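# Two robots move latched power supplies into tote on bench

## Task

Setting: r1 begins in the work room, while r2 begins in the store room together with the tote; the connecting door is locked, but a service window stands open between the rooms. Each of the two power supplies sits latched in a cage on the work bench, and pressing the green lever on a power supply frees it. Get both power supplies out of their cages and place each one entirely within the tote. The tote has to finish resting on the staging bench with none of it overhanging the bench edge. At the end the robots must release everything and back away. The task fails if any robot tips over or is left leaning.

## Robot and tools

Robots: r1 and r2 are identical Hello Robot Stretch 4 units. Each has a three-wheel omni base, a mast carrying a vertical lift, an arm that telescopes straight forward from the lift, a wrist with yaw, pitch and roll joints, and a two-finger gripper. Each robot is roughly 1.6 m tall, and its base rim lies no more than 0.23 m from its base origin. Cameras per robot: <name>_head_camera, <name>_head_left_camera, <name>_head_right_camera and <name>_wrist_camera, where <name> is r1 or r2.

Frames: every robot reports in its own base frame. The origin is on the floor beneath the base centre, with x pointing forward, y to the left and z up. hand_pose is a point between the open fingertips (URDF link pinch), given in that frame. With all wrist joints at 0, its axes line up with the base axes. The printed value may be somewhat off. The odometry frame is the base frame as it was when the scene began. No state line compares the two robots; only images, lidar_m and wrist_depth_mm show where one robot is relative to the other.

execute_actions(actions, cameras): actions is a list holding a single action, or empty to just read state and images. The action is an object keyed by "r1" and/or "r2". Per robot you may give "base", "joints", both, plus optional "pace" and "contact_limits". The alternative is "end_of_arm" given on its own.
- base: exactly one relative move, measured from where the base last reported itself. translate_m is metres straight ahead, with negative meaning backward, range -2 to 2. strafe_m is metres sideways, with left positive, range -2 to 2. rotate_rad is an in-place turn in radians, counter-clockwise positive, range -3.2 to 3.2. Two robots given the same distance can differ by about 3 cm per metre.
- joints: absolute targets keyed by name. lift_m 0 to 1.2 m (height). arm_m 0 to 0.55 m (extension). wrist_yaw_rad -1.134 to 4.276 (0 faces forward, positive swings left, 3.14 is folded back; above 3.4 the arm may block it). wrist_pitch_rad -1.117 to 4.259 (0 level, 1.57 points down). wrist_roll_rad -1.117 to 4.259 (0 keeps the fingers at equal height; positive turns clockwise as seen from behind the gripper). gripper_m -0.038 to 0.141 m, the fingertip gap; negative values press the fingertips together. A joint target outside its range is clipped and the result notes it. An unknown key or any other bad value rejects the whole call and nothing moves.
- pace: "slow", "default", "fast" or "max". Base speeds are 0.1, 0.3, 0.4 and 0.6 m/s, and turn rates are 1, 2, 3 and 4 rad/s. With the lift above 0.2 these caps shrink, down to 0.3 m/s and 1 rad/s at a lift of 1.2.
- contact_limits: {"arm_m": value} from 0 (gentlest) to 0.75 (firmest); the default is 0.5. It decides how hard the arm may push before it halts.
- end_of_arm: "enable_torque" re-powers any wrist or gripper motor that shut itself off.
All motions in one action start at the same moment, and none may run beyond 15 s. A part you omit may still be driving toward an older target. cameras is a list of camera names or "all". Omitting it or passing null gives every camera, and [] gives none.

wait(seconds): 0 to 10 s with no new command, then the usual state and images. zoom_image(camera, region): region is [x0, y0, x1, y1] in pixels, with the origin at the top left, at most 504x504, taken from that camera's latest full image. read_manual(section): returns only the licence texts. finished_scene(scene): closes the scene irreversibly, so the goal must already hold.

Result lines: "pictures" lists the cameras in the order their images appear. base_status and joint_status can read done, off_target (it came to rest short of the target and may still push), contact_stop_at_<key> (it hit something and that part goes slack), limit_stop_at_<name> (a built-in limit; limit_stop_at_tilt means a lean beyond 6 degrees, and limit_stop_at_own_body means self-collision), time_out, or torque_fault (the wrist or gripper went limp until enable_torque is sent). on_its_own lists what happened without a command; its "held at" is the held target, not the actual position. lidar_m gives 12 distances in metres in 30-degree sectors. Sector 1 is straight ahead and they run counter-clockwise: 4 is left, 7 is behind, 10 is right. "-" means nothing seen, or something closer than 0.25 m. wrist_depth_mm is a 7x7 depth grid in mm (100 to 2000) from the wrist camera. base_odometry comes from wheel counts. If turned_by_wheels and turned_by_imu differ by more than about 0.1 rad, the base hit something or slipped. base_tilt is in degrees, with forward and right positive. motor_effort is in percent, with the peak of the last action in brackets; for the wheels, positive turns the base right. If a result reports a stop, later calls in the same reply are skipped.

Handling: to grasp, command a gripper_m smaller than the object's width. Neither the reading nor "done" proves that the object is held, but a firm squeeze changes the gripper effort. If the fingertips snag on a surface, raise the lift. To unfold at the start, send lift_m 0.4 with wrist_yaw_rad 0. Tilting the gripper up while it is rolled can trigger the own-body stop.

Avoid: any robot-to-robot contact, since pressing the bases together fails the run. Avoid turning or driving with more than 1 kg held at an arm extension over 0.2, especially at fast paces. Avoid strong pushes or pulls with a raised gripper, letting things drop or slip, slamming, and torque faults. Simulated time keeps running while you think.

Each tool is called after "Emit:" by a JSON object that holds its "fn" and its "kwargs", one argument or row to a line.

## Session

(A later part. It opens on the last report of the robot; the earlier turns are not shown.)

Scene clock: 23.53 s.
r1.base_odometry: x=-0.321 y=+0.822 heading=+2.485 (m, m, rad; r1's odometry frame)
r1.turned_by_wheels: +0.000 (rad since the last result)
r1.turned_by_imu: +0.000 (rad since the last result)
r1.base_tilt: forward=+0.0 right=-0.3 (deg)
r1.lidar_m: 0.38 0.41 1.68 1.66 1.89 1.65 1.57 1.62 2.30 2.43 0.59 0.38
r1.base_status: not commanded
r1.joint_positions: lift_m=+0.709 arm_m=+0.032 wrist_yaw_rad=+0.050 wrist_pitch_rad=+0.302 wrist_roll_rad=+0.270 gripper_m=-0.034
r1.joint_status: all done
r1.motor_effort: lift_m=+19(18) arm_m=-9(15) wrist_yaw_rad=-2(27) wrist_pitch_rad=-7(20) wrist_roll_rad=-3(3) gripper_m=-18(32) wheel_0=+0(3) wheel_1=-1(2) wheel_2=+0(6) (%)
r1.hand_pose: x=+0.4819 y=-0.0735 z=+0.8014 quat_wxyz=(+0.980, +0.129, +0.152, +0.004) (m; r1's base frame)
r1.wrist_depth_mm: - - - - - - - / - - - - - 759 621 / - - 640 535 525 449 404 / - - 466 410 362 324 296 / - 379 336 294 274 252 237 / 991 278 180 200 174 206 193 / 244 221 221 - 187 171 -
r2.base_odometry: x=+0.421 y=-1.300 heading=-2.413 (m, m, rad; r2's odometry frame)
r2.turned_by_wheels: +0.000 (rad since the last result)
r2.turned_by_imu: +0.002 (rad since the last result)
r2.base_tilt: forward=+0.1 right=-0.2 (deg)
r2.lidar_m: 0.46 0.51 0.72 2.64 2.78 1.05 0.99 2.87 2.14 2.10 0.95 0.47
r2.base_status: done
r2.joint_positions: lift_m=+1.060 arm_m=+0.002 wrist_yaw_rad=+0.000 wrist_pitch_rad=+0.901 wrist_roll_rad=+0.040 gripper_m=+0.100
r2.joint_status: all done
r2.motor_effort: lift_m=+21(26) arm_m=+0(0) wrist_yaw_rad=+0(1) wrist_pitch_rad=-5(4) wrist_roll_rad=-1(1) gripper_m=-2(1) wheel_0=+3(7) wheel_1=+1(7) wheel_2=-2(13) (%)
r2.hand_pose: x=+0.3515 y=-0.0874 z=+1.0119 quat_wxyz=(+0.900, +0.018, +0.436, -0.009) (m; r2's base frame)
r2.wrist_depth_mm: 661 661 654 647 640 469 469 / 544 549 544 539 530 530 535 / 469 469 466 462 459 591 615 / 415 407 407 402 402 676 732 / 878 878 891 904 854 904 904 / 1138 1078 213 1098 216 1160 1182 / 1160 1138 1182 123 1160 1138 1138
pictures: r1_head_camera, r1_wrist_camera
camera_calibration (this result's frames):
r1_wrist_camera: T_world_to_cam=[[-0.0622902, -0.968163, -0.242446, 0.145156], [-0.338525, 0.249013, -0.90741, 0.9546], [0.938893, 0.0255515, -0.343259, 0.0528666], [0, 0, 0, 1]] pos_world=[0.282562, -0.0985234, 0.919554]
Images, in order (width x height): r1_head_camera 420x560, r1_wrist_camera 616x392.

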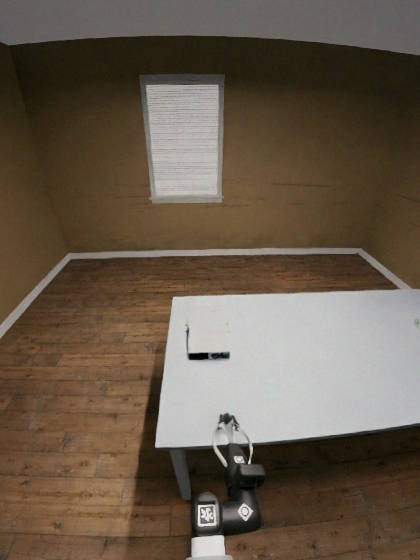

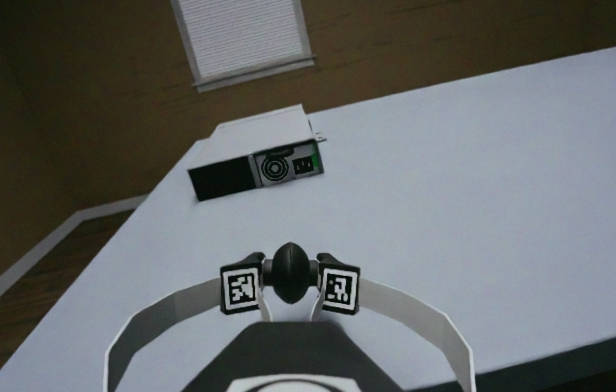

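Emit:
{"fn": "execute_actions", "kwargs": {
  "actions": [
    {"r1":{"joints":{"gripper_m":0.07,"arm_m":0.22,"lift_m":0.717}}}
  ],
  "cameras": ["r1_wrist_camera"]
}}

Emit:
{"fn": "zoom_image", "kwargs": {
  "camera": "r1_wrist_camera",
  "region": [170, 180, 420, 320]
}}

Emit:
{"fn": "execute_actions", "kwargs": {
  "actions": [],
  "cameras": ["r1_head_camera"]
}}

Emit:
{"fn": "zoom_image", "kwargs": {
  "camera": "r1_head_camera",
  "region": [180, 330, 260, 390]
}}

Scene clock: 25.47 s.
r1.base_odometry: x=-0.321 y=+0.822 heading=+2.485 (m, m, rad; r1's odometry frame)
r1.turned_by_wheels: +0.000 (rad since the last result)
r1.turned_by_imu: +0.000 (rad since the last result)
r1.base_tilt: forward=-0.1 right=-0.3 (deg)
r1.lidar_m: 0.38 0.39 1.72 1.68 1.89 1.67 1.58 1.67 2.31 2.43 0.60 0.40
r1.base_status: not commanded
r1.joint_positions: lift_m=+0.717 arm_m=+0.218 wrist_yaw_rad=+0.050 wrist_pitch_rad=+0.302 wrist_roll_rad=+0.270 gripper_m=+0.070
r1.joint_status: all done
r1.motor_effort: lift_m=+22(22) arm_m=+9(7) wrist_yaw_rad=-1(4) wrist_pitch_rad=-8(8) wrist_roll_rad=-2(2) gripper_m=-3(20) wheel_0=-1(0) wheel_1=+0(1) wheel_2=+0(0) (%)
r1.hand_pose: x=+0.6688 y=-0.0735 z=+0.8092 quat_wxyz=(+0.980, +0.129, +0.152, +0.004) (m; r1's base frame)
r1.wrist_depth_mm: - - - - - - - / - - - - - - 654 / - - - 559 554 469 427 / - - 355 320 377 334 309 / - 364 289 293 270 260 246 / 1708 283 247 242 203 214 202 / 253 232 231 - 193 178 176
r2.base_odometry: x=+0.421 y=-1.300 heading=-2.413 (m, m, rad; r2's odometry frame)
r2.turned_by_wheels: +0.000 (rad since the last result)
r2.turned_by_imu: +0.000 (rad since the last result)
r2.base_tilt: forward=+0.2 right=-0.2 (deg)
r2.lidar_m: 0.45 0.51 0.73 2.64 2.80 1.03 0.97 2.88 2.14 2.06 0.98 0.47
r2.base_status: not commanded
r2.joint_positions: lift_m=+1.060 arm_m=+0.002 wrist_yaw_rad=+0.000 wrist_pitch_rad=+0.901 wrist_roll_rad=+0.040 gripper_m=+0.100
r2.joint_status: not commanded
r2.motor_effort: lift_m=+21(21) arm_m=+0(1) wrist_yaw_rad=+0(0) wrist_pitch_rad=-5(5) wrist_roll_rad=+0(1) gripper_m=-2(1) wheel_0=+3(3) wheel_1=+1(1) wheel_2=-2(1) (%)
r2.hand_pose: x=+0.3515 y=-0.0874 z=+1.0119 quat_wxyz=(+0.900, +0.018, +0.436, -0.009) (m; r2's base frame)
r2.wrist_depth_mm: 661 661 654 647 634 462 466 / 554 549 544 539 535 530 530 / 473 469 466 459 455 597 621 / 410 410 404 402 402 676 732 / 866 878 878 891 866 904 904 / 1138 1078 213 1098 216 1182 1160 / 1182 1138 1160 123 1160 1138 1138
pictures: r1_wrist_camera
camera_calibration (this result's frames):
r1_wrist_camera: T_world_to_cam=[[-0.0621197, -0.96817, -0.242463, 0.158605], [-0.338423, 0.248973, -0.907459, 1.02482], [0.938941, 0.025684, -0.343117, -0.120064], [0, 0, 0, 1]] pos_world=[0.469409, -0.0985126, 0.927245]
Images, in order (width x height): r1_wrist_camera 616x392.

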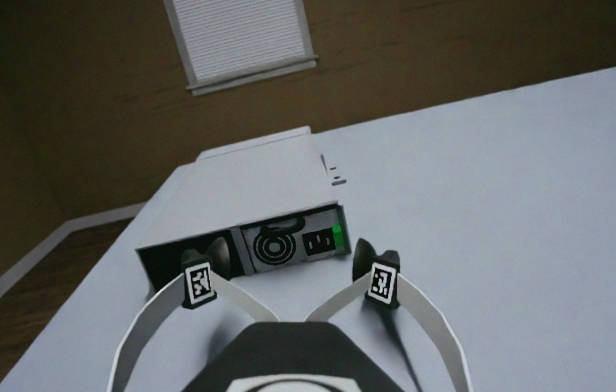

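Region (170, 180, 420, 320) of r1_wrist_camera's 616x392 image, scaled by 2.016; it fills the top 282 rows of this view, and the rest is white.

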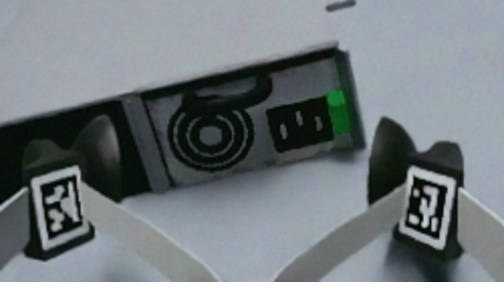

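Scene clock: 25.47 s.
r1.base_odometry: x=-0.321 y=+0.822 heading=+2.485 (m, m, rad; r1's odometry frame)
r1.turned_by_wheels: +0.000 (rad since the last result)
r1.turned_by_imu: +0.000 (rad since the last result)
r1.base_tilt: forward=-0.1 right=-0.3 (deg)
r1.lidar_m: 0.38 0.39 1.72 1.68 1.89 1.67 1.58 1.67 2.31 2.43 0.60 0.40
r1.base_status: not commanded
r1.joint_positions: lift_m=+0.717 arm_m=+0.218 wrist_yaw_rad=+0.050 wrist_pitch_rad=+0.302 wrist_roll_rad=+0.270 gripper_m=+0.070
r1.joint_status: all done
r1.motor_effort: lift_m=+22(22) arm_m=+9(7) wrist_yaw_rad=-1(4) wrist_pitch_rad=-8(8) wrist_roll_rad=-2(2) gripper_m=-3(20) wheel_0=-1(0) wheel_1=+0(1) wheel_2=+0(0) (%)
r1.hand_pose: x=+0.6688 y=-0.0735 z=+0.8092 quat_wxyz=(+0.980, +0.129, +0.152, +0.004) (m; r1's base frame)
r1.wrist_depth_mm: - - - - - - - / - - - - - - 654 / - - - 559 554 469 427 / - - 355 320 377 334 309 / - 364 289 293 270 260 246 / 1708 283 247 242 203 214 202 / 253 232 231 - 193 178 176
r2.base_odometry: x=+0.421 y=-1.300 heading=-2.413 (m, m, rad; r2's odometry frame)
r2.turned_by_wheels: +0.000 (rad since the last result)
r2.turned_by_imu: +0.000 (rad since the last result)
r2.base_tilt: forward=+0.2 right=-0.2 (deg)
r2.lidar_m: 0.45 0.51 0.73 2.64 2.80 1.03 0.97 2.88 2.14 2.06 0.98 0.47
r2.base_status: not commanded
r2.joint_positions: lift_m=+1.060 arm_m=+0.002 wrist_yaw_rad=+0.000 wrist_pitch_rad=+0.901 wrist_roll_rad=+0.040 gripper_m=+0.100
r2.joint_status: not commanded
r2.motor_effort: lift_m=+21(21) arm_m=+0(1) wrist_yaw_rad=+0(0) wrist_pitch_rad=-5(5) wrist_roll_rad=+0(1) gripper_m=-2(1) wheel_0=+3(3) wheel_1=+1(1) wheel_2=-2(1) (%)
r2.hand_pose: x=+0.3515 y=-0.0874 z=+1.0119 quat_wxyz=(+0.900, +0.018, +0.436, -0.009) (m; r2's base frame)
r2.wrist_depth_mm: 661 661 654 647 634 462 466 / 554 549 544 539 535 530 530 / 473 469 466 459 455 597 621 / 410 410 404 402 402 676 732 / 866 878 878 891 866 904 904 / 1138 1078 213 1098 216 1182 1160 / 1182 1138 1160 123 1160 1138 1138
pictures: r1_head_camera
Images, in order (width x height): r1_head_camera 420x560.

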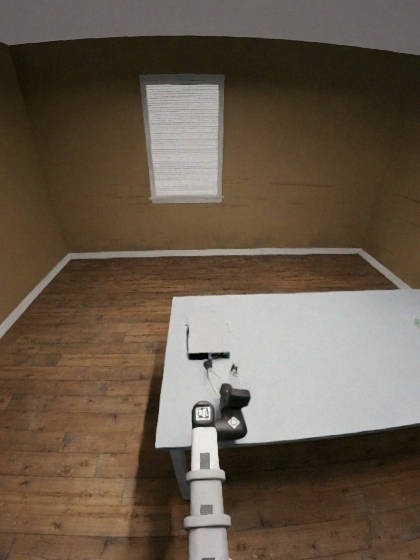

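Region (180, 330, 260, 390) of r1_head_camera's 420x560 image, scaled by 6.300, with more detail than that image has; it fills the top 378 rows of this view, and the rest is white.

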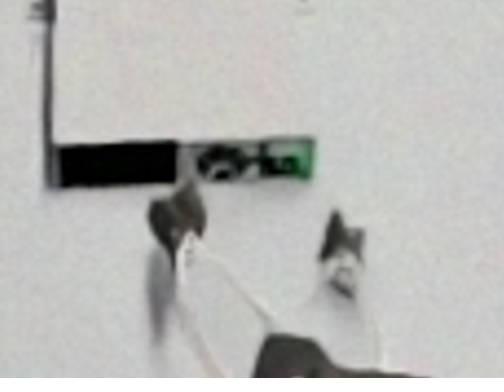

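Emit:
{"fn": "execute_actions", "kwargs": {
  "actions": [
    {"r1":{"joints":{"arm_m":0.257},"contact_limits":{"arm_m":0.2}}}
  ],
  "cameras": []
}}

Emit:
{"fn": "execute_actions", "kwargs": {
  "actions": [
    {"r1":{"joints":{"gripper_m":0.05}}}
  ],
  "cameras": []
}}

Emit:
{"fn": "execute_actions", "kwargs": {
  "actions": [
    {"r1":{"joints":{"gripper_m":0.02,"arm_m":0.267},"contact_limits":{"arm_m":0.25}}}
  ],
  "cameras": ["r1_wrist_camera"]
}}

Emit:
{"fn": "execute_actions", "kwargs": {
  "actions": [
    {"r1":{"joints":{"gripper_m":0.0,"lift_m":0.714,"arm_m":0.273},"contact_limits":{"arm_m":0.25}}}
  ],
  "cameras": ["r1_wrist_camera"]
}}

Scene clock: 26.63 s.
r1.base_odometry: x=-0.321 y=+0.822 heading=+2.485 (m, m, rad; r1's odometry frame)
r1.turned_by_wheels: +0.000 (rad since the last result)
r1.turned_by_imu: +0.000 (rad since the last result)
r1.base_tilt: forward=-0.1 right=-0.3 (deg)
r1.lidar_m: 0.36 0.42 1.68 1.66 1.91 1.66 1.58 1.64 2.30 2.45 0.57 0.40
r1.base_status: not commanded
r1.joint_positions: lift_m=+0.717 arm_m=+0.255 wrist_yaw_rad=+0.050 wrist_pitch_rad=+0.302 wrist_roll_rad=+0.270 gripper_m=+0.070
r1.joint_status: all done
r1.motor_effort: lift_m=+23(22) arm_m=+9(8) wrist_yaw_rad=-3(0) wrist_pitch_rad=-7(6) wrist_roll_rad=-3(0) gripper_m=-1(1) wheel_0=-1(0) wheel_1=-1(0) wheel_2=+0(0) (%)
r1.contact_limits: arm_m 0.2
r1.hand_pose: x=+0.7058 y=-0.0735 z=+0.8092 quat_wxyz=(+0.980, +0.129, +0.152, +0.004) (m; r1's base frame)
r1.wrist_depth_mm: - - - - - - - / - - - - - - 647 / - - - 615 549 473 421 / - - 353 324 377 336 307 / - 327 253 256 268 260 246 / 1808 276 247 242 202 213 200 / 253 232 230 - 194 178 175
r2.base_odometry: x=+0.421 y=-1.300 heading=-2.413 (m, m, rad; r2's odometry frame)
r2.turned_by_wheels: +0.000 (rad since the last result)
r2.turned_by_imu: +0.000 (rad since the last result)
r2.base_tilt: forward=+0.1 right=-0.1 (deg)
r2.lidar_m: 0.44 0.50 0.72 2.62 2.78 1.04 0.99 2.88 2.14 2.07 0.95 0.49
r2.base_status: not commanded
r2.joint_positions: lift_m=+1.060 arm_m=+0.002 wrist_yaw_rad=+0.000 wrist_pitch_rad=+0.901 wrist_roll_rad=+0.040 gripper_m=+0.100
r2.joint_status: not commanded
r2.motor_effort: lift_m=+21(21) arm_m=-1(0) wrist_yaw_rad=+0(0) wrist_pitch_rad=-4(5) wrist_roll_rad=+0(1) gripper_m=-2(1) wheel_0=+3(3) wheel_1=+1(1) wheel_2=-1(1) (%)
r2.hand_pose: x=+0.3515 y=-0.0874 z=+1.0119 quat_wxyz=(+0.900, +0.018, +0.436, -0.009) (m; r2's base frame)
r2.wrist_depth_mm: 668 661 654 647 640 466 469 / 549 549 544 539 530 530 535 / 469 466 466 466 459 597 615 / 413 410 407 404 397 683 732 / 878 878 878 904 854 904 904 / 1118 1078 213 1098 216 1160 1160 / 1182 1138 1160 123 1138 1118 1118
pictures: none
No camera images: the call's "cameras" was empty. Leave "cameras" out to get every camera's image.

Scene clock: 27.57 s.
r1.base_odometry: x=-0.321 y=+0.822 heading=+2.485 (m, m, rad; r1's odometry frame)
r1.turned_by_wheels: +0.000 (rad since the last result)
r1.turned_by_imu: +0.000 (rad since the last result)
r1.base_tilt: forward=+0.0 right=-0.4 (deg)
r1.lidar_m: 0.37 0.39 1.70 1.68 1.89 1.66 1.57 1.68 2.30 2.44 0.60 0.41
r1.base_status: not commanded
r1.joint_positions: lift_m=+0.717 arm_m=+0.255 wrist_yaw_rad=+0.048 wrist_pitch_rad=+0.302 wrist_roll_rad=+0.270 gripper_m=+0.050
r1.joint_status: all done
r1.motor_effort: lift_m=+23(23) arm_m=+9(9) wrist_yaw_rad=+6(5) wrist_pitch_rad=-7(8) wrist_roll_rad=+0(2) gripper_m=-5(3) wheel_0=-1(1) wheel_1=-1(1) wheel_2=+0(0) (%)
r1.hand_pose: x=+0.7056 y=-0.0742 z=+0.8091 quat_wxyz=(+0.980, +0.130, +0.152, +0.003) (m; r1's base frame)
r1.wrist_depth_mm: - - - - - - - / - - - - - - 654 / - - - 609 544 469 421 / - - 353 322 379 336 307 / - 329 257 254 278 260 247 / 1708 278 244 240 200 212 201 / 253 230 230 - 194 178 175
r2.base_odometry: x=+0.421 y=-1.300 heading=-2.413 (m, m, rad; r2's odometry frame)
r2.turned_by_wheels: +0.000 (rad since the last result)
r2.turned_by_imu: +0.000 (rad since the last result)
r2.base_tilt: forward=+0.1 right=-0.2 (deg)
r2.lidar_m: 0.46 0.50 0.72 2.63 2.80 1.04 0.98 2.89 2.16 2.10 0.97 0.50
r2.base_status: not commanded
r2.joint_positions: lift_m=+1.060 arm_m=+0.002 wrist_yaw_rad=+0.000 wrist_pitch_rad=+0.901 wrist_roll_rad=+0.040 gripper_m=+0.100
r2.joint_status: not commanded
r2.motor_effort: lift_m=+22(22) arm_m=-1(1) wrist_yaw_rad=+1(0) wrist_pitch_rad=-4(4) wrist_roll_rad=+0(1) gripper_m=-1(2) wheel_0=+3(3) wheel_1=+1(1) wheel_2=-1(1) (%)
r2.hand_pose: x=+0.3515 y=-0.0874 z=+1.0119 quat_wxyz=(+0.900, +0.018, +0.436, -0.009) (m; r2's base frame)
r2.wrist_depth_mm: 668 661 654 647 647 466 469 / 554 549 549 539 535 535 530 / 469 469 469 462 455 591 615 / 413 410 407 402 399 683 741 / 878 878 891 891 854 904 904 / 1138 1078 214 1098 216 1138 1160 / 1182 1160 1160 123 1160 1118 1138
pictures: none
No camera images: the call's "cameras" was empty. Leave "cameras" out to get every camera's image.

Scene clock: 28.63 s.
r1.base_odometry: x=-0.321 y=+0.822 heading=+2.485 (m, m, rad; r1's odometry frame)
r1.turned_by_wheels: +0.000 (rad since the last result)
r1.turned_by_imu: +0.000 (rad since the last result)
r1.base_tilt: forward=-0.1 right=-0.3 (deg)
r1.lidar_m: 0.38 0.39 1.70 1.65 1.91 1.69 1.59 1.66 2.31 2.42 0.56 0.39
r1.base_status: not commanded
r1.joint_positions: lift_m=+0.717 arm_m=+0.265 wrist_yaw_rad=+0.050 wrist_pitch_rad=+0.308 wrist_roll_rad=+0.270 gripper_m=+0.020
r1.joint_status: all done
r1.motor_effort: lift_m=+23(22) arm_m=+9(19) wrist_yaw_rad=-2(12) wrist_pitch_rad=-23(23) wrist_roll_rad=+1(0) gripper_m=-12(15) wheel_0=-1(1) wheel_1=+0(1) wheel_2=-3(5) (%)
r1.contact_limits: arm_m 0.25
r1.hand_pose: x=+0.7151 y=-0.0736 z=+0.8076 quat_wxyz=(+0.979, +0.129, +0.155, +0.004) (m; r1's base frame)
r1.wrist_depth_mm: - - - - - - - / - - - - - - 621 / - - - 535 525 449 410 / - - 340 310 366 325 300 / - 306 249 243 276 255 243 / 1661 266 187 236 190 208 197 / 247 224 223 - 190 175 173
r2.base_odometry: x=+0.421 y=-1.300 heading=-2.413 (m, m, rad; r2's odometry frame)
r2.turned_by_wheels: +0.000 (rad since the last result)
r2.turned_by_imu: +0.000 (rad since the last result)
r2.base_tilt: forward=+0.2 right=-0.2 (deg)
r2.lidar_m: 0.47 0.52 0.70 2.63 2.78 1.03 0.99 2.85 2.17 2.09 0.96 0.46
r2.base_status: not commanded
r2.joint_positions: lift_m=+1.060 arm_m=+0.002 wrist_yaw_rad=+0.000 wrist_pitch_rad=+0.901 wrist_roll_rad=+0.040 gripper_m=+0.100
r2.joint_status: not commanded
r2.motor_effort: lift_m=+21(21) arm_m=+0(0) wrist_yaw_rad=+0(0) wrist_pitch_rad=-5(5) wrist_roll_rad=-2(1) gripper_m=-2(1) wheel_0=+3(3) wheel_1=+1(1) wheel_2=-2(2) (%)
r2.hand_pose: x=+0.3515 y=-0.0874 z=+1.0119 quat_wxyz=(+0.900, +0.018, +0.436, -0.009) (m; r2's base frame)
r2.wrist_depth_mm: 661 661 661 647 640 466 466 / 554 544 544 539 535 525 535 / 473 469 466 459 459 603 621 / 413 407 407 404 402 676 732 / 878 891 891 891 866 904 904 / 1118 1078 213 1118 216 1160 1182 / 1160 1160 1182 123 1160 1138 1138
pictures: r1_wrist_camera
camera_calibration (this result's frames):
r1_wrist_camera: T_world_to_cam=[[-0.063583, -0.968387, -0.241211, 0.161018], [-0.34341, 0.24817, -0.905804, 1.04132], [0.937031, 0.0252405, -0.348333, -0.158561], [0, 0, 0, 1]] pos_world=[0.516413, -0.0984939, 0.926836]
Images, in order (width x height): r1_wrist_camera 616x392.

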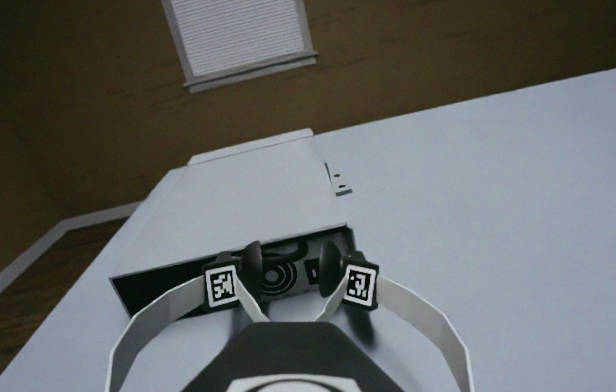

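Scene clock: 29.57 s.
r1.base_odometry: x=-0.321 y=+0.822 heading=+2.485 (m, m, rad; r1's odometry frame)
r1.turned_by_wheels: +0.000 (rad since the last result)
r1.turned_by_imu: +0.000 (rad since the last result)
r1.base_tilt: forward=-0.1 right=-0.4 (deg)
r1.lidar_m: 0.39 0.40 1.70 1.67 1.91 1.65 1.58 1.66 2.26 2.43 0.58 0.41
r1.base_status: not commanded
r1.joint_positions: lift_m=+0.714 arm_m=+0.271 wrist_yaw_rad=+0.049 wrist_pitch_rad=+0.307 wrist_roll_rad=+0.269 gripper_m=+0.001
r1.joint_status: all done
r1.motor_effort: lift_m=+18(21) arm_m=+10(17) wrist_yaw_rad=+2(13) wrist_pitch_rad=-22(24) wrist_roll_rad=+1(2) gripper_m=-23(23) wheel_0=+1(2) wheel_1=+1(1) wheel_2=-4(6) (%)
r1.contact_limits: arm_m 0.25
r1.hand_pose: x=+0.7210 y=-0.0738 z=+0.8051 quat_wxyz=(+0.979, +0.129, +0.155, +0.003) (m; r1's base frame)
r1.wrist_depth_mm: - - - - - - - / - - - - - - 615 / - - - 530 521 449 397 / - - 334 304 364 322 296 / - 290 240 237 271 251 238 / 991 244 187 236 190 204 195 / 244 224 222 - 189 172 -
r2.base_odometry: x=+0.421 y=-1.300 heading=-2.413 (m, m, rad; r2's odometry frame)
r2.turned_by_wheels: +0.000 (rad since the last result)
r2.turned_by_imu: +0.000 (rad since the last result)
r2.base_tilt: forward=+0.1 right=-0.2 (deg)
r2.lidar_m: 0.45 0.52 0.71 2.60 2.78 1.01 0.99 2.88 2.18 2.11 0.92 0.48
r2.base_status: not commanded
r2.joint_positions: lift_m=+1.060 arm_m=+0.002 wrist_yaw_rad=+0.000 wrist_pitch_rad=+0.901 wrist_roll_rad=+0.040 gripper_m=+0.100
r2.joint_status: not commanded
r2.motor_effort: lift_m=+22(21) arm_m=+0(1) wrist_yaw_rad=+0(0) wrist_pitch_rad=-4(5) wrist_roll_rad=+0(0) gripper_m=-1(1) wheel_0=+3(3) wheel_1=+1(1) wheel_2=-2(2) (%)
r2.hand_pose: x=+0.3515 y=-0.0874 z=+1.0119 quat_wxyz=(+0.900, +0.018, +0.436, -0.009) (m; r2's base frame)
r2.wrist_depth_mm: 668 668 654 654 640 466 469 / 549 544 539 539 539 530 530 / 469 469 462 462 455 591 615 / 413 410 407 404 402 676 741 / 866 878 878 891 854 904 904 / 1118 1060 213 1118 216 1160 1160 / 1182 1160 1138 123 1160 1138 1160
pictures: r1_wrist_camera
camera_calibration (this result's frames):
r1_wrist_camera: T_world_to_cam=[[-0.0641483, -0.968408, -0.240979, 0.160805], [-0.342862, 0.248165, -0.906013, 1.04092], [0.937193, 0.0245034, -0.347949, -0.165412], [0, 0, 0, 1]] pos_world=[0.52223, -0.0985409, 0.924282]
Images, in order (width x height): r1_wrist_camera 616x392.

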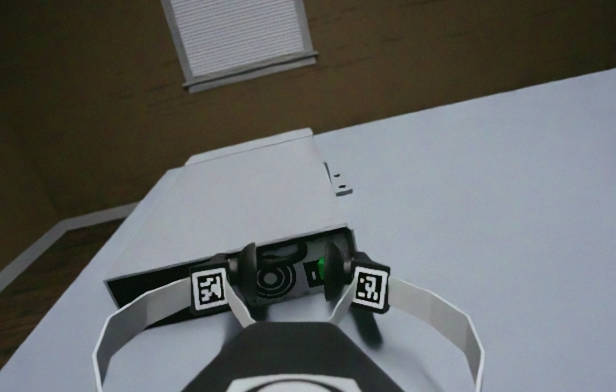

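Emit:
{"fn": "execute_actions", "kwargs": {
  "actions": [
    {"r1":{"joints":{"gripper_m":-0.036,"lift_m":0.71,"arm_m":0.284},"contact_limits":{"arm_m":0.3},"pace":"slow"}}
  ],
  "cameras": ["r1_wrist_camera"]
}}

Emit:
{"fn": "zoom_image", "kwargs": {
  "camera": "r1_wrist_camera",
  "region": [170, 200, 420, 340]
}}

Scene clock: 31.07 s.
r1.base_odometry: x=-0.321 y=+0.822 heading=+2.485 (m, m, rad; r1's odometry frame)
r1.turned_by_wheels: +0.000 (rad since the last result)
r1.turned_by_imu: +0.000 (rad since the last result)
r1.base_tilt: forward=-0.1 right=-0.4 (deg)
r1.lidar_m: 0.38 0.42 1.71 1.69 1.89 1.63 1.57 1.65 2.28 2.42 0.58 0.40
r1.base_status: not commanded
r1.joint_positions: lift_m=+0.710 arm_m=+0.282 wrist_yaw_rad=+0.046 wrist_pitch_rad=+0.308 wrist_roll_rad=+0.269 gripper_m=-0.035
r1.joint_status: all done
r1.motor_effort: lift_m=+16(18) arm_m=+14(23) wrist_yaw_rad=+9(19) wrist_pitch_rad=-22(25) wrist_roll_rad=+5(2) gripper_m=-27(28) wheel_0=+3(3) wheel_1=+3(3) wheel_2=-8(9) (%)
r1.contact_limits: arm_m 0.3
r1.hand_pose: x=+0.7311 y=-0.0746 z=+0.8011 quat_wxyz=(+0.979, +0.129, +0.155, +0.002) (m; r1's base frame)
r1.wrist_depth_mm: - - - - - - - / - - - - - - 603 / - - - 517 508 433 392 / - - 322 296 353 315 287 / - 271 230 226 265 246 231 / 312 171 192 229 183 192 189 / 236 224 216 - 185 170 -
r2.base_odometry: x=+0.421 y=-1.300 heading=-2.413 (m, m, rad; r2's odometry frame)
r2.turned_by_wheels: +0.000 (rad since the last result)
r2.turned_by_imu: +0.000 (rad since the last result)
r2.base_tilt: forward=+0.1 right=-0.2 (deg)
r2.lidar_m: 0.46 0.49 0.71 2.64 2.77 1.04 0.98 2.87 2.14 2.10 0.96 0.50
r2.base_status: not commanded
r2.joint_positions: lift_m=+1.060 arm_m=+0.002 wrist_yaw_rad=+0.000 wrist_pitch_rad=+0.901 wrist_roll_rad=+0.040 gripper_m=+0.100
r2.joint_status: not commanded
r2.motor_effort: lift_m=+21(21) arm_m=+0(1) wrist_yaw_rad=+0(1) wrist_pitch_rad=-4(5) wrist_roll_rad=-1(2) gripper_m=+0(2) wheel_0=+3(3) wheel_1=+1(1) wheel_2=-1(2) (%)
r2.hand_pose: x=+0.3515 y=-0.0874 z=+1.0119 quat_wxyz=(+0.900, +0.018, +0.436, -0.009) (m; r2's base frame)
r2.wrist_depth_mm: 668 661 654 647 640 466 469 / 554 549 539 539 539 530 535 / 473 466 466 462 462 597 615 / 413 407 404 402 399 683 723 / 878 878 878 891 854 904 904 / 1118 1078 213 1098 216 1160 1182 / 1205 1138 1182 123 1160 1138 1160
pictures: r1_wrist_camera
camera_calibration (this result's frames):
r1_wrist_camera: T_world_to_cam=[[-0.0668886, -0.968321, -0.240584, 0.161414], [-0.342674, 0.248752, -0.905923, 1.04075], [0.93707, 0.0218458, -0.348457, -0.175914], [0, 0, 0, 1]] pos_world=[0.532278, -0.0987453, 0.920375]
Images, in order (width x height): r1_wrist_camera 616x392.

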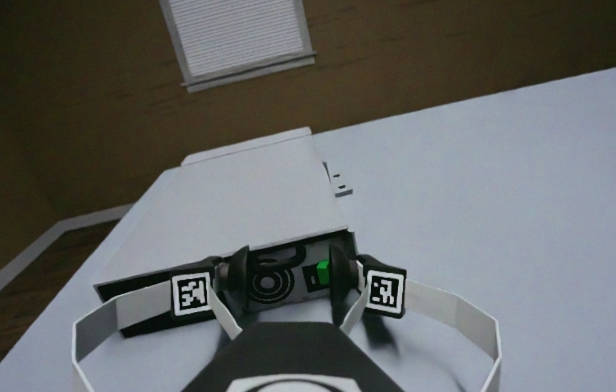

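Region (170, 200, 420, 340) of r1_wrist_camera's 616x392 image, scaled by 2.016; it fills the top 282 rows of this view, and the rest is white.

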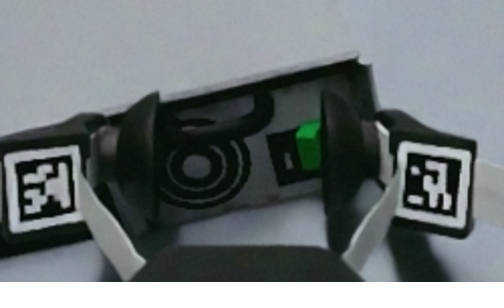

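Short test pull.

Emit:
{"fn": "execute_actions", "kwargs": {
  "actions": [
    {"r1":{"joints":{"arm_m":0.262},"pace":"slow"}}
  ],
  "cameras": ["r1_wrist_camera"]
}}

Scene clock: 32.40 s.
r1.base_odometry: x=-0.321 y=+0.822 heading=+2.485 (m, m, rad; r1's odometry frame)
r1.turned_by_wheels: +0.000 (rad since the last result)
r1.turned_by_imu: +0.000 (rad since the last result)
r1.base_tilt: forward=+0.0 right=-0.4 (deg)
r1.lidar_m: 0.37 0.41 1.71 1.64 1.87 1.67 1.58 1.67 2.28 2.43 0.57 0.41
r1.base_status: not commanded
r1.joint_positions: lift_m=+0.710 arm_m=+0.263 wrist_yaw_rad=+0.049 wrist_pitch_rad=+0.305 wrist_roll_rad=+0.270 gripper_m=-0.035
r1.joint_status: all done
r1.motor_effort: lift_m=+18(18) arm_m=-8(13) wrist_yaw_rad=+2(28) wrist_pitch_rad=-16(23) wrist_roll_rad=+0(1) gripper_m=-17(34) wheel_0=+1(3) wheel_1=+0(3) wheel_2=-2(8) (%)
r1.hand_pose: x=+0.7133 y=-0.0739 z=+0.8016 quat_wxyz=(+0.980, +0.129, +0.154, +0.003) (m; r1's base frame)
r1.wrist_depth_mm: - - - - - - - / - - - - - - 609 / - - - 500 517 439 394 / - - 327 294 353 317 290 / - 290 250 235 271 247 233 / 322 263 181 201 176 202 191 / 239 217 218 - 183 167 -
r2.base_odometry: x=+0.421 y=-1.300 heading=-2.413 (m, m, rad; r2's odometry frame)
r2.turned_by_wheels: +0.000 (rad since the last result)
r2.turned_by_imu: +0.000 (rad since the last result)
r2.base_tilt: forward=+0.1 right=-0.2 (deg)
r2.lidar_m: 0.46 0.49 0.70 2.63 2.79 1.03 1.00 2.87 2.17 2.08 0.94 0.48
r2.base_status: not commanded
r2.joint_positions: lift_m=+1.060 arm_m=+0.002 wrist_yaw_rad=+0.000 wrist_pitch_rad=+0.901 wrist_roll_rad=+0.040 gripper_m=+0.100
r2.joint_status: not commanded
r2.motor_effort: lift_m=+22(22) arm_m=-1(0) wrist_yaw_rad=+0(0) wrist_pitch_rad=-5(4) wrist_roll_rad=-1(1) gripper_m=-1(1) wheel_0=+3(3) wheel_1=+1(1) wheel_2=-2(1) (%)
r2.hand_pose: x=+0.3515 y=-0.0874 z=+1.0119 quat_wxyz=(+0.900, +0.018, +0.436, -0.009) (m; r2's base frame)
r2.wrist_depth_mm: 661 661 661 654 640 466 469 / 554 549 544 544 535 525 535 / 469 469 466 462 459 597 621 / 415 410 404 402 399 676 732 / 866 878 891 891 854 904 917 / 1118 1098 213 1118 216 1138 1160 / 1160 1160 1182 123 1160 1118 1138
pictures: r1_wrist_camera
camera_calibration (this result's frames):
r1_wrist_camera: T_world_to_cam=[[-0.0643738, -0.968107, -0.242124, 0.160462], [-0.340969, 0.249363, -0.906399, 1.03416], [0.937868, 0.0242084, -0.346147, -0.161368], [0, 0, 0, 1]] pos_world=[0.514287, -0.0986299, 0.920353]
Images, in order (width x height): r1_wrist_camera 616x392.

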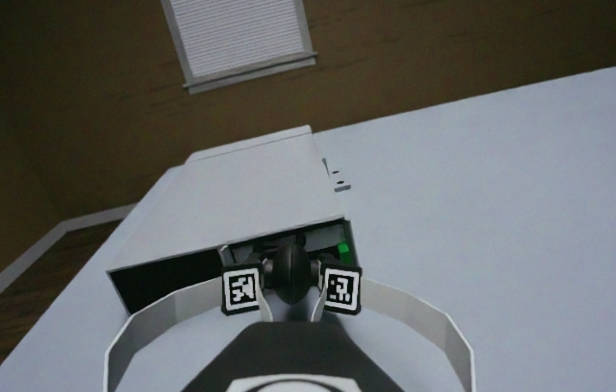

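Emit:
{"fn": "zoom_image", "kwargs": {
  "camera": "r1_wrist_camera",
  "region": [190, 200, 390, 320]
}}

Region (190, 200, 390, 320) of r1_wrist_camera's 616x392 image, scaled by 2.520; it fills the top 302 rows of this view, and the rest is white.

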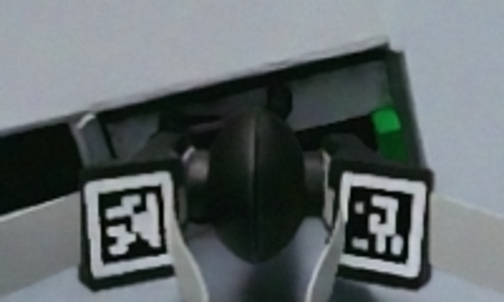

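Emit:
{"fn": "execute_actions", "kwargs": {
  "actions": [
    {"r1":{"joints":{"arm_m":0.235,"gripper_m":0.07,"lift_m":0.717}}}
  ],
  "cameras": []
}}

Emit:
{"fn": "execute_actions", "kwargs": {
  "actions": [
    {"r1":{"joints":{"arm_m":0.257},"contact_limits":{"arm_m":0.2}}}
  ],
  "cameras": []
}}

Emit:
{"fn": "execute_actions", "kwargs": {
  "actions": [
    {"r1":{"joints":{"gripper_m":0.02,"arm_m":0.266},"contact_limits":{"arm_m":0.25},"pace":"slow"}}
  ],
  "cameras": ["r1_wrist_camera"]
}}

Scene clock: 36.33 s.
r1.base_odometry: x=-0.321 y=+0.822 heading=+2.485 (m, m, rad; r1's odometry frame)
r1.turned_by_wheels: +0.000 (rad since the last result)
r1.turned_by_imu: +0.000 (rad since the last result)
r1.base_tilt: forward=-0.1 right=-0.4 (deg)
r1.lidar_m: 0.35 0.40 1.71 1.66 1.88 1.65 1.57 1.65 2.31 2.44 0.58 0.40
r1.base_status: not commanded
r1.joint_positions: lift_m=+0.717 arm_m=+0.237 wrist_yaw_rad=+0.050 wrist_pitch_rad=+0.302 wrist_roll_rad=+0.270 gripper_m=+0.070
r1.joint_status: all done
r1.motor_effort: lift_m=+23(23) arm_m=-9(9) wrist_yaw_rad=-1(1) wrist_pitch_rad=-9(16) wrist_roll_rad=-2(2) gripper_m=-2(17) wheel_0=+1(1) wheel_1=+0(0) wheel_2=-2(2) (%)
r1.hand_pose: x=+0.6869 y=-0.0736 z=+0.8090 quat_wxyz=(+0.980, +0.129, +0.153, +0.004) (m; r1's base frame)
r1.wrist_depth_mm: - - - - - - - / - - - - - - 647 / - - - 554 554 473 424 / - - 355 315 375 332 306 / - 351 273 274 268 260 245 / 1756 282 247 240 202 212 202 / 253 232 229 - 194 178 175
r2.base_odometry: x=+0.421 y=-1.300 heading=-2.413 (m, m, rad; r2's odometry frame)
r2.turned_by_wheels: +0.000 (rad since the last result)
r2.turned_by_imu: +0.001 (rad since the last result)
r2.base_tilt: forward=+0.1 right=-0.2 (deg)
r2.lidar_m: 0.46 0.48 0.71 2.63 2.74 1.04 0.97 2.88 2.15 2.09 0.95 0.49
r2.base_status: not commanded
r2.joint_positions: lift_m=+1.060 arm_m=+0.002 wrist_yaw_rad=+0.000 wrist_pitch_rad=+0.901 wrist_roll_rad=+0.040 gripper_m=+0.100
r2.joint_status: not commanded
r2.motor_effort: lift_m=+22(21) arm_m=+0(0) wrist_yaw_rad=+1(1) wrist_pitch_rad=-5(4) wrist_roll_rad=-3(1) gripper_m=-1(2) wheel_0=+3(3) wheel_1=+1(1) wheel_2=-1(2) (%)
r2.hand_pose: x=+0.3515 y=-0.0874 z=+1.0119 quat_wxyz=(+0.900, +0.018, +0.436, -0.009) (m; r2's base frame)
r2.wrist_depth_mm: 668 661 661 647 640 466 469 / 549 544 549 544 535 535 530 / 473 469 466 462 459 591 615 / 415 407 404 402 402 683 732 / 866 878 891 904 866 891 917 / 1138 1078 214 1078 216 1182 1160 / 1205 1160 1160 123 1160 1118 1138
pictures: none
No camera images: the call's "cameras" was empty. Leave "cameras" out to get every camera's image.

Scene clock: 37.10 s.
r1.base_odometry: x=-0.321 y=+0.822 heading=+2.485 (m, m, rad; r1's odometry frame)
r1.turned_by_wheels: +0.000 (rad since the last result)
r1.turned_by_imu: +0.000 (rad since the last result)
r1.base_tilt: forward=-0.1 right=-0.3 (deg)
r1.lidar_m: 0.39 0.41 1.70 1.65 1.86 1.65 1.55 1.67 2.30 2.43 0.56 0.40
r1.base_status: not commanded
r1.joint_positions: lift_m=+0.717 arm_m=+0.255 wrist_yaw_rad=+0.050 wrist_pitch_rad=+0.302 wrist_roll_rad=+0.270 gripper_m=+0.070
r1.joint_status: all done
r1.motor_effort: lift_m=+23(23) arm_m=+9(8) wrist_yaw_rad=-1(2) wrist_pitch_rad=-7(7) wrist_roll_rad=-3(1) gripper_m=+0(2) wheel_0=+1(1) wheel_1=+0(0) wheel_2=-2(2) (%)
r1.contact_limits: arm_m 0.2
r1.hand_pose: x=+0.7058 y=-0.0735 z=+0.8091 quat_wxyz=(+0.980, +0.129, +0.153, +0.004) (m; r1's base frame)
r1.wrist_depth_mm: - - - - - - - / - - - - - - 647 / - - - 609 549 466 421 / - - 355 322 379 334 307 / - 327 253 256 270 262 245 / 1756 274 247 241 203 213 201 / 254 231 229 - 194 178 175
r2.base_odometry: x=+0.421 y=-1.300 heading=-2.413 (m, m, rad; r2's odometry frame)
r2.turned_by_wheels: +0.000 (rad since the last result)
r2.turned_by_imu: +0.000 (rad since the last result)
r2.base_tilt: forward=+0.1 right=-0.2 (deg)
r2.lidar_m: 0.47 0.52 0.72 2.62 2.81 1.04 1.00 2.88 2.14 2.08 0.97 0.48
r2.base_status: not commanded
r2.joint_positions: lift_m=+1.060 arm_m=+0.002 wrist_yaw_rad=+0.000 wrist_pitch_rad=+0.901 wrist_roll_rad=+0.040 gripper_m=+0.100
r2.joint_status: not commanded
r2.motor_effort: lift_m=+22(21) arm_m=+0(0) wrist_yaw_rad=+0(0) wrist_pitch_rad=-4(4) wrist_roll_rad=+0(2) gripper_m=-2(2) wheel_0=+3(3) wheel_1=+1(1) wheel_2=-1(2) (%)
r2.hand_pose: x=+0.3515 y=-0.0874 z=+1.0119 quat_wxyz=(+0.900, +0.018, +0.436, -0.009) (m; r2's base frame)
r2.wrist_depth_mm: 668 661 654 654 640 466 466 / 549 549 549 539 535 525 530 / 473 469 466 462 459 597 615 / 410 407 407 402 399 683 732 / 878 878 878 891 854 904 904 / 1118 1078 213 1098 216 1160 1160 / 1182 1160 1160 123 1160 1138 1138
pictures: none
No camera images: the call's "cameras" was empty. Leave "cameras" out to get every camera's image.

Scene clock: 39.17 s.
r1.base_odometry: x=-0.321 y=+0.822 heading=+2.485 (m, m, rad; r1's odometry frame)
r1.turned_by_wheels: +0.001 (rad since the last result)
r1.turned_by_imu: +0.001 (rad since the last result)
r1.base_tilt: forward=+0.0 right=-0.4 (deg)
r1.lidar_m: 0.39 0.40 1.68 1.66 1.92 1.67 1.58 1.65 2.27 2.42 0.57 0.41
r1.base_status: not commanded
r1.joint_positions: lift_m=+0.717 arm_m=+0.264 wrist_yaw_rad=+0.056 wrist_pitch_rad=+0.302 wrist_roll_rad=+0.270 gripper_m=+0.020
r1.joint_status: all done
r1.on_its_own: wrist_yaw_rad is at rest, and its effort (-19) is outside its rest range (-13 to +13)
r1.motor_effort: lift_m=+22(23) arm_m=+9(13) wrist_yaw_rad=-19(24) wrist_pitch_rad=-7(10) wrist_roll_rad=+1(1) gripper_m=-19(22) wheel_0=+4(5) wheel_1=+2(2) wheel_2=+1(2) (%)
r1.contact_limits: arm_m 0.25
r1.hand_pose: x=+0.7152 y=-0.0718 z=+0.8092 quat_wxyz=(+0.980, +0.129, +0.153, +0.007) (m; r1's base frame)
r1.wrist_depth_mm: - - - - - - - / - - - - - - - / - - - 564 554 466 424 / - - 357 312 375 336 306 / - 366 250 243 279 260 246 / 1756 260 211 241 189 213 200 / 255 231 229 - 195 178 176
r2.base_odometry: x=+0.421 y=-1.300 heading=-2.413 (m, m, rad; r2's odometry frame)
r2.turned_by_wheels: +0.000 (rad since the last result)
r2.turned_by_imu: +0.001 (rad since the last result)
r2.base_tilt: forward=+0.1 right=-0.2 (deg)
r2.lidar_m: 0.45 0.50 0.71 2.64 2.79 1.01 0.99 2.87 2.13 2.10 0.95 0.47
r2.base_status: not commanded
r2.joint_positions: lift_m=+1.060 arm_m=+0.002 wrist_yaw_rad=+0.000 wrist_pitch_rad=+0.901 wrist_roll_rad=+0.040 gripper_m=+0.100
r2.joint_status: not commanded
r2.motor_effort: lift_m=+21(21) arm_m=+0(0) wrist_yaw_rad=+0(1) wrist_pitch_rad=-4(5) wrist_roll_rad=-1(1) gripper_m=+0(2) wheel_0=+3(3) wheel_1=+1(1) wheel_2=-2(2) (%)
r2.hand_pose: x=+0.3515 y=-0.0874 z=+1.0119 quat_wxyz=(+0.900, +0.018, +0.436, -0.009) (m; r2's base frame)
r2.wrist_depth_mm: 661 661 661 647 640 466 469 / 549 554 544 539 535 530 530 / 469 469 462 462 459 591 615 / 413 410 407 404 399 676 732 / 878 878 891 891 866 904 904 / 1118 1098 213 1078 216 1160 1182 / 1205 1160 1160 123 1138 1118 1138
pictures: r1_wrist_camera
camera_calibration (this result's frames):
r1_wrist_camera: T_world_to_cam=[[-0.0561883, -0.968691, -0.241827, 0.158302], [-0.339925, 0.2463, -0.907627, 1.04116], [0.938773, 0.0312051, -0.343121, -0.163157], [0, 0, 0, 1]] pos_world=[0.515977, -0.0980004, 0.927284]
Images, in order (width x height): r1_wrist_camera 616x392.

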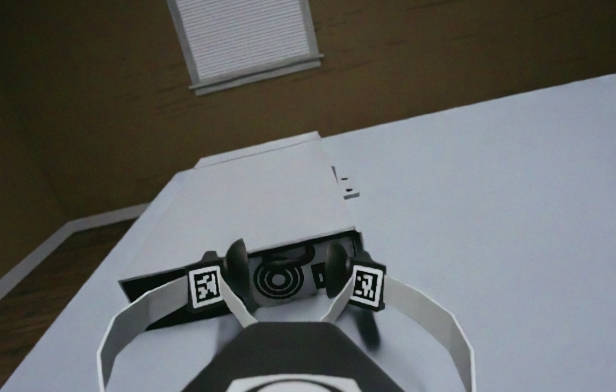

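Emit:
{"fn": "execute_actions", "kwargs": {
  "actions": [
    {"r1":{"joints":{"gripper_m":0.05,"arm_m":0.254}}}
  ],
  "cameras": ["r1_wrist_camera"]
}}

Scene clock: 40.33 s.
r1.base_odometry: x=-0.321 y=+0.822 heading=+2.485 (m, m, rad; r1's odometry frame)
r1.turned_by_wheels: -0.001 (rad since the last result)
r1.turned_by_imu: -0.001 (rad since the last result)
r1.base_tilt: forward=-0.1 right=-0.4 (deg)
r1.lidar_m: 0.38 0.40 1.70 1.67 1.91 1.66 1.59 1.65 2.26 2.44 0.54 0.40
r1.base_status: not commanded
r1.joint_positions: lift_m=+0.717 arm_m=+0.255 wrist_yaw_rad=+0.051 wrist_pitch_rad=+0.302 wrist_roll_rad=+0.270 gripper_m=+0.050
r1.joint_status: all done
r1.motor_effort: lift_m=+22(23) arm_m=-8(10) wrist_yaw_rad=-6(20) wrist_pitch_rad=-6(8) wrist_roll_rad=+0(0) gripper_m=-3(21) wheel_0=+0(4) wheel_1=+0(2) wheel_2=-1(1) (%)
r1.hand_pose: x=+0.7060 y=-0.0731 z=+0.8093 quat_wxyz=(+0.980, +0.129, +0.152, +0.005) (m; r1's base frame)
r1.wrist_depth_mm: - - - - - - - / - - - - - - - / - - - 609 554 469 427 / - - 355 317 375 336 307 / - 357 256 254 279 262 246 / 1756 279 245 231 198 213 202 / 254 231 230 - 195 178 176
r2.base_odometry: x=+0.421 y=-1.300 heading=-2.413 (m, m, rad; r2's odometry frame)
r2.turned_by_wheels: +0.000 (rad since the last result)
r2.turned_by_imu: +0.000 (rad since the last result)
r2.base_tilt: forward=+0.1 right=-0.2 (deg)
r2.lidar_m: 0.46 0.49 0.69 2.63 2.77 1.00 0.99 2.87 2.17 2.10 0.97 0.47
r2.base_status: not commanded
r2.joint_positions: lift_m=+1.060 arm_m=+0.002 wrist_yaw_rad=+0.000 wrist_pitch_rad=+0.901 wrist_roll_rad=+0.040 gripper_m=+0.100
r2.joint_status: not commanded
r2.motor_effort: lift_m=+22(22) arm_m=+0(0) wrist_yaw_rad=+0(0) wrist_pitch_rad=-5(5) wrist_roll_rad=-1(0) gripper_m=-2(2) wheel_0=+3(3) wheel_1=+1(1) wheel_2=-2(1) (%)
r2.hand_pose: x=+0.3515 y=-0.0874 z=+1.0119 quat_wxyz=(+0.900, +0.018, +0.436, -0.009) (m; r2's base frame)
r2.wrist_depth_mm: 668 668 654 654 640 466 466 / 554 544 544 539 539 530 535 / 473 466 466 462 459 597 615 / 413 410 407 402 399 676 732 / 878 891 891 891 866 891 917 / 1138 1060 213 1098 216 1182 1160 / 1182 1160 1160 123 1160 1138 1160
pictures: r1_wrist_camera
camera_calibration (this result's frames):
r1_wrist_camera: T_world_to_cam=[[-0.0606178, -0.968377, -0.242014, 0.159862], [-0.338432, 0.248038, -0.907712, 1.03759], [0.939036, 0.0268818, -0.342766, -0.155204], [0, 0, 0, 1]] pos_world=[0.506585, -0.098381, 0.92732]
Images, in order (width x height): r1_wrist_camera 616x392.

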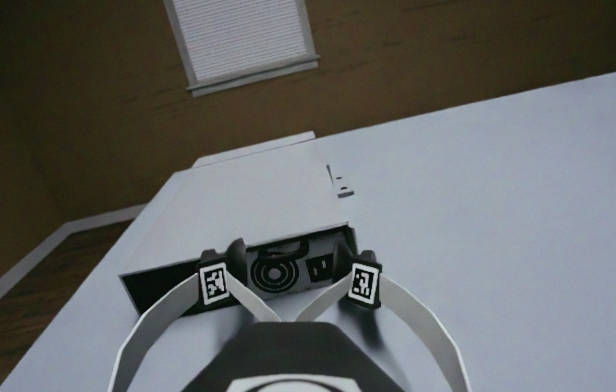

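Emit:
{"fn": "execute_actions", "kwargs": {
  "actions": [
    {"r1":{"joints":{"arm_m":0.225,"gripper_m":0.07}}}
  ],
  "cameras": []
}}

Emit:
{"fn": "execute_actions", "kwargs": {
  "actions": [
    {"r1":{"base":{"strafe_m":-0.021},"joints":{"wrist_yaw_rad":0.12}}}
  ],
  "cameras": []
}}

Emit:
{"fn": "execute_actions", "kwargs": {
  "actions": [
    {"r1":{"joints":{"arm_m":0.252},"contact_limits":{"arm_m":0.2}}}
  ],
  "cameras": ["r1_wrist_camera","r1_head_camera"]
}}

Emit:
{"fn": "zoom_image", "kwargs": {
  "camera": "r1_head_camera",
  "region": [180, 330, 260, 390]
}}

Scene clock: 41.67 s.
r1.base_odometry: x=-0.321 y=+0.822 heading=+2.485 (m, m, rad; r1's odometry frame)
r1.turned_by_wheels: +0.000 (rad since the last result)
r1.turned_by_imu: +0.000 (rad since the last result)
r1.base_tilt: forward=+0.0 right=-0.4 (deg)
r1.lidar_m: 0.38 0.39 1.70 1.65 1.90 1.66 1.58 1.68 2.28 2.43 0.56 0.40
r1.base_status: not commanded
r1.joint_positions: lift_m=+0.717 arm_m=+0.227 wrist_yaw_rad=+0.050 wrist_pitch_rad=+0.302 wrist_roll_rad=+0.270 gripper_m=+0.070
r1.joint_status: all done
r1.motor_effort: lift_m=+22(22) arm_m=-9(10) wrist_yaw_rad=-2(8) wrist_pitch_rad=-5(6) wrist_roll_rad=+1(1) gripper_m=-2(2) wheel_0=+0(0) wheel_1=+0(0) wheel_2=-1(1) (%)
r1.hand_pose: x=+0.6770 y=-0.0735 z=+0.8093 quat_wxyz=(+0.980, +0.129, +0.152, +0.004) (m; r1's base frame)
r1.wrist_depth_mm: - - - - - - - / - - - - - - 654 / - - - 559 554 469 424 / - - 355 319 377 338 306 / - 357 282 286 268 262 246 / 1756 283 248 242 202 213 202 / 255 231 230 - 195 178 175
r2.base_odometry: x=+0.421 y=-1.300 heading=-2.413 (m, m, rad; r2's odometry frame)
r2.turned_by_wheels: +0.000 (rad since the last result)
r2.turned_by_imu: +0.000 (rad since the last result)
r2.base_tilt: forward=+0.1 right=-0.2 (deg)
r2.lidar_m: 0.45 0.49 0.74 2.63 2.79 1.03 0.98 2.90 2.16 2.09 0.97 0.49
r2.base_status: not commanded
r2.joint_positions: lift_m=+1.060 arm_m=+0.002 wrist_yaw_rad=+0.000 wrist_pitch_rad=+0.901 wrist_roll_rad=+0.040 gripper_m=+0.100
r2.joint_status: not commanded
r2.motor_effort: lift_m=+22(22) arm_m=+0(0) wrist_yaw_rad=+0(0) wrist_pitch_rad=-4(5) wrist_roll_rad=-2(2) gripper_m=-2(2) wheel_0=+3(3) wheel_1=+1(1) wheel_2=-2(2) (%)
r2.hand_pose: x=+0.3515 y=-0.0874 z=+1.0119 quat_wxyz=(+0.900, +0.018, +0.436, -0.009) (m; r2's base frame)
r2.wrist_depth_mm: 661 661 661 647 647 466 469 / 554 549 544 544 535 525 530 / 473 473 466 459 459 591 615 / 410 407 407 404 402 683 741 / 878 878 878 904 854 891 917 / 1138 1078 213 1098 216 1182 1182 / 1182 1160 1182 123 1138 1138 1138
pictures: none
No camera images: the call's "cameras" was empty. Leave "cameras" out to get every camera's image.

Scene clock: 42.57 s.
r1.base_odometry: x=-0.308 y=+0.839 heading=+2.485 (m, m, rad; r1's odometry frame)
r1.turned_by_wheels: +0.000 (rad since the last result)
r1.turned_by_imu: +0.000 (rad since the last result)
r1.base_tilt: forward=-0.1 right=-0.3 (deg)
r1.lidar_m: 0.37 0.41 1.75 1.67 1.95 1.66 1.58 1.66 2.30 2.41 0.60 0.41
r1.base_status: done
r1.joint_positions: lift_m=+0.717 arm_m=+0.227 wrist_yaw_rad=+0.120 wrist_pitch_rad=+0.302 wrist_roll_rad=+0.270 gripper_m=+0.070
r1.joint_status: all done
r1.motor_effort: lift_m=+22(22) arm_m=-9(9) wrist_yaw_rad=-2(0) wrist_pitch_rad=-6(7) wrist_roll_rad=-2(1) gripper_m=-2(1) wheel_0=+1(7) wheel_1=+1(7) wheel_2=-1(0) (%)
r1.hand_pose: x=+0.6814 y=-0.0539 z=+0.8093 quat_wxyz=(+0.979, +0.124, +0.157, +0.039) (m; r1's base frame)
r1.wrist_depth_mm: - - - - - - - / - - - - - - - / - - - 512 544 469 424 / - - 351 317 377 334 309 / - 366 279 282 268 262 247 / 1863 283 247 241 202 213 200 / 254 231 230 - 195 178 175
r2.base_odometry: x=+0.421 y=-1.300 heading=-2.413 (m, m, rad; r2's odometry frame)
r2.turned_by_wheels: +0.000 (rad since the last result)
r2.turned_by_imu: +0.000 (rad since the last result)
r2.base_tilt: forward=+0.1 right=-0.2 (deg)
r2.lidar_m: 0.46 0.50 0.72 2.63 2.77 1.02 0.99 2.85 2.15 2.08 0.99 0.49
r2.base_status: not commanded
r2.joint_positions: lift_m=+1.060 arm_m=+0.002 wrist_yaw_rad=+0.000 wrist_pitch_rad=+0.901 wrist_roll_rad=+0.040 gripper_m=+0.100
r2.joint_status: not commanded
r2.motor_effort: lift_m=+22(22) arm_m=-1(0) wrist_yaw_rad=+0(0) wrist_pitch_rad=-5(5) wrist_roll_rad=+0(1) gripper_m=-1(1) wheel_0=+3(3) wheel_1=+1(1) wheel_2=-2(1) (%)
r2.hand_pose: x=+0.3515 y=-0.0874 z=+1.0119 quat_wxyz=(+0.900, +0.018, +0.436, -0.009) (m; r2's base frame)
r2.wrist_depth_mm: 668 661 654 654 640 466 469 / 554 549 544 535 535 530 530 / 473 466 466 462 455 597 615 / 413 407 407 402 402 676 732 / 866 891 891 878 854 904 917 / 1138 1078 213 1098 216 1160 1138 / 1160 1160 1160 123 1138 1138 1138
pictures: none
No camera images: the call's "cameras" was empty. Leave "cameras" out to get every camera's image.

Scene clock: 43.37 s.
r1.base_odometry: x=-0.308 y=+0.839 heading=+2.485 (m, m, rad; r1's odometry frame)
r1.turned_by_wheels: +0.000 (rad since the last result)
r1.turned_by_imu: +0.000 (rad since the last result)
r1.base_tilt: forward=-0.1 right=-0.4 (deg)
r1.lidar_m: 0.38 0.41 1.73 1.70 1.94 1.62 1.57 1.64 2.28 2.40 0.60 0.42
r1.base_status: not commanded
r1.joint_positions: lift_m=+0.717 arm_m=+0.250 wrist_yaw_rad=+0.120 wrist_pitch_rad=+0.302 wrist_roll_rad=+0.270 gripper_m=+0.070
r1.joint_status: all done
r1.motor_effort: lift_m=+22(22) arm_m=+9(12) wrist_yaw_rad=-1(1) wrist_pitch_rad=-6(5) wrist_roll_rad=-3(1) gripper_m=+0(2) wheel_0=+1(1) wheel_1=+2(2) wheel_2=-1(1) (%)
r1.contact_limits: arm_m 0.2
r1.hand_pose: x=+0.7053 y=-0.0538 z=+0.8093 quat_wxyz=(+0.979, +0.124, +0.157, +0.039) (m; r1's base frame)
r1.wrist_depth_mm: - - - - - - - / - - - - - - - / - - - 554 549 469 424 / - - 357 317 377 336 307 / - 357 257 255 268 260 246 / 1756 277 248 241 203 213 200 / 254 231 229 - 195 178 176
r2.base_odometry: x=+0.421 y=-1.300 heading=-2.413 (m, m, rad; r2's odometry frame)
r2.turned_by_wheels: +0.000 (rad since the last result)
r2.turned_by_imu: +0.000 (rad since the last result)
r2.base_tilt: forward=+0.1 right=-0.2 (deg)
r2.lidar_m: 0.46 0.50 0.72 2.62 2.77 1.01 0.98 2.90 2.16 2.10 0.96 0.48
r2.base_status: not commanded
r2.joint_positions: lift_m=+1.060 arm_m=+0.002 wrist_yaw_rad=+0.000 wrist_pitch_rad=+0.901 wrist_roll_rad=+0.040 gripper_m=+0.100
r2.joint_status: not commanded
r2.motor_effort: lift_m=+21(21) arm_m=-1(1) wrist_yaw_rad=+0(0) wrist_pitch_rad=-5(5) wrist_roll_rad=-1(0) gripper_m=-1(2) wheel_0=+3(3) wheel_1=+1(1) wheel_2=-2(2) (%)
r2.hand_pose: x=+0.3515 y=-0.0874 z=+1.0119 quat_wxyz=(+0.900, +0.018, +0.436, -0.009) (m; r2's base frame)
r2.wrist_depth_mm: 676 654 661 647 647 466 469 / 554 549 544 544 530 535 530 / 469 469 466 466 459 591 627 / 410 410 404 402 399 683 741 / 878 878 891 891 866 917 904 / 1118 1078 213 1098 216 1160 1160 / 1160 1160 1182 123 1160 1138 1138
pictures: r1_head_camera, r1_wrist_camera
camera_calibration (this result's frames):
r1_wrist_camera: T_world_to_cam=[[0.00585345, -0.970255, -0.242015, 0.13155], [-0.354753, 0.224263, -0.907665, 1.04271], [0.934942, 0.0911685, -0.342888, -0.148625], [0, 0, 0, 1]] pos_world=[0.508092, -0.0926543, 0.92731]
Images, in order (width x height): r1_head_camera 420x560, r1_wrist_camera 616x392.

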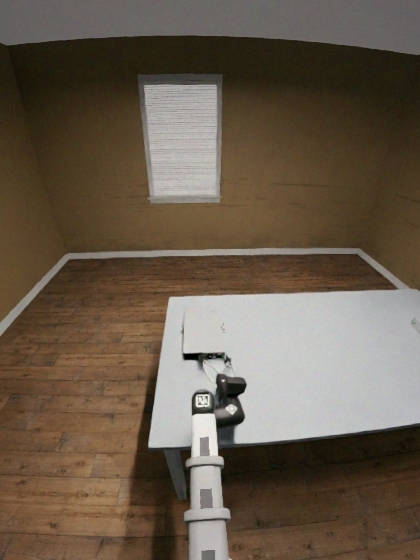

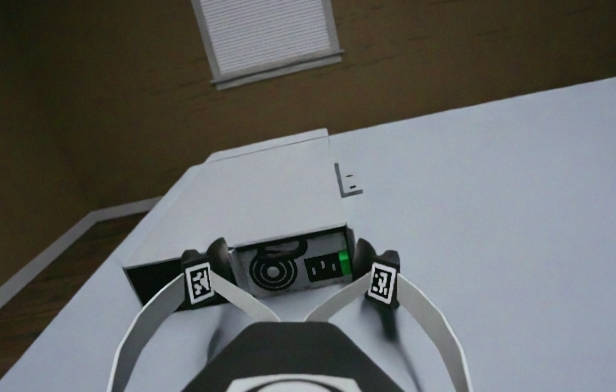

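Region (180, 330, 260, 390) of r1_head_camera's 420x560 image, scaled by 6.300, with more detail than that image has; it fills the top 378 rows of this view, and the rest is white.

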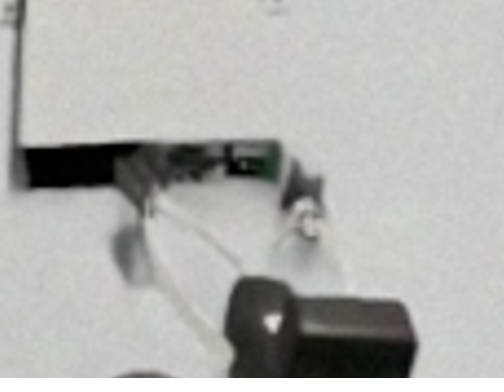

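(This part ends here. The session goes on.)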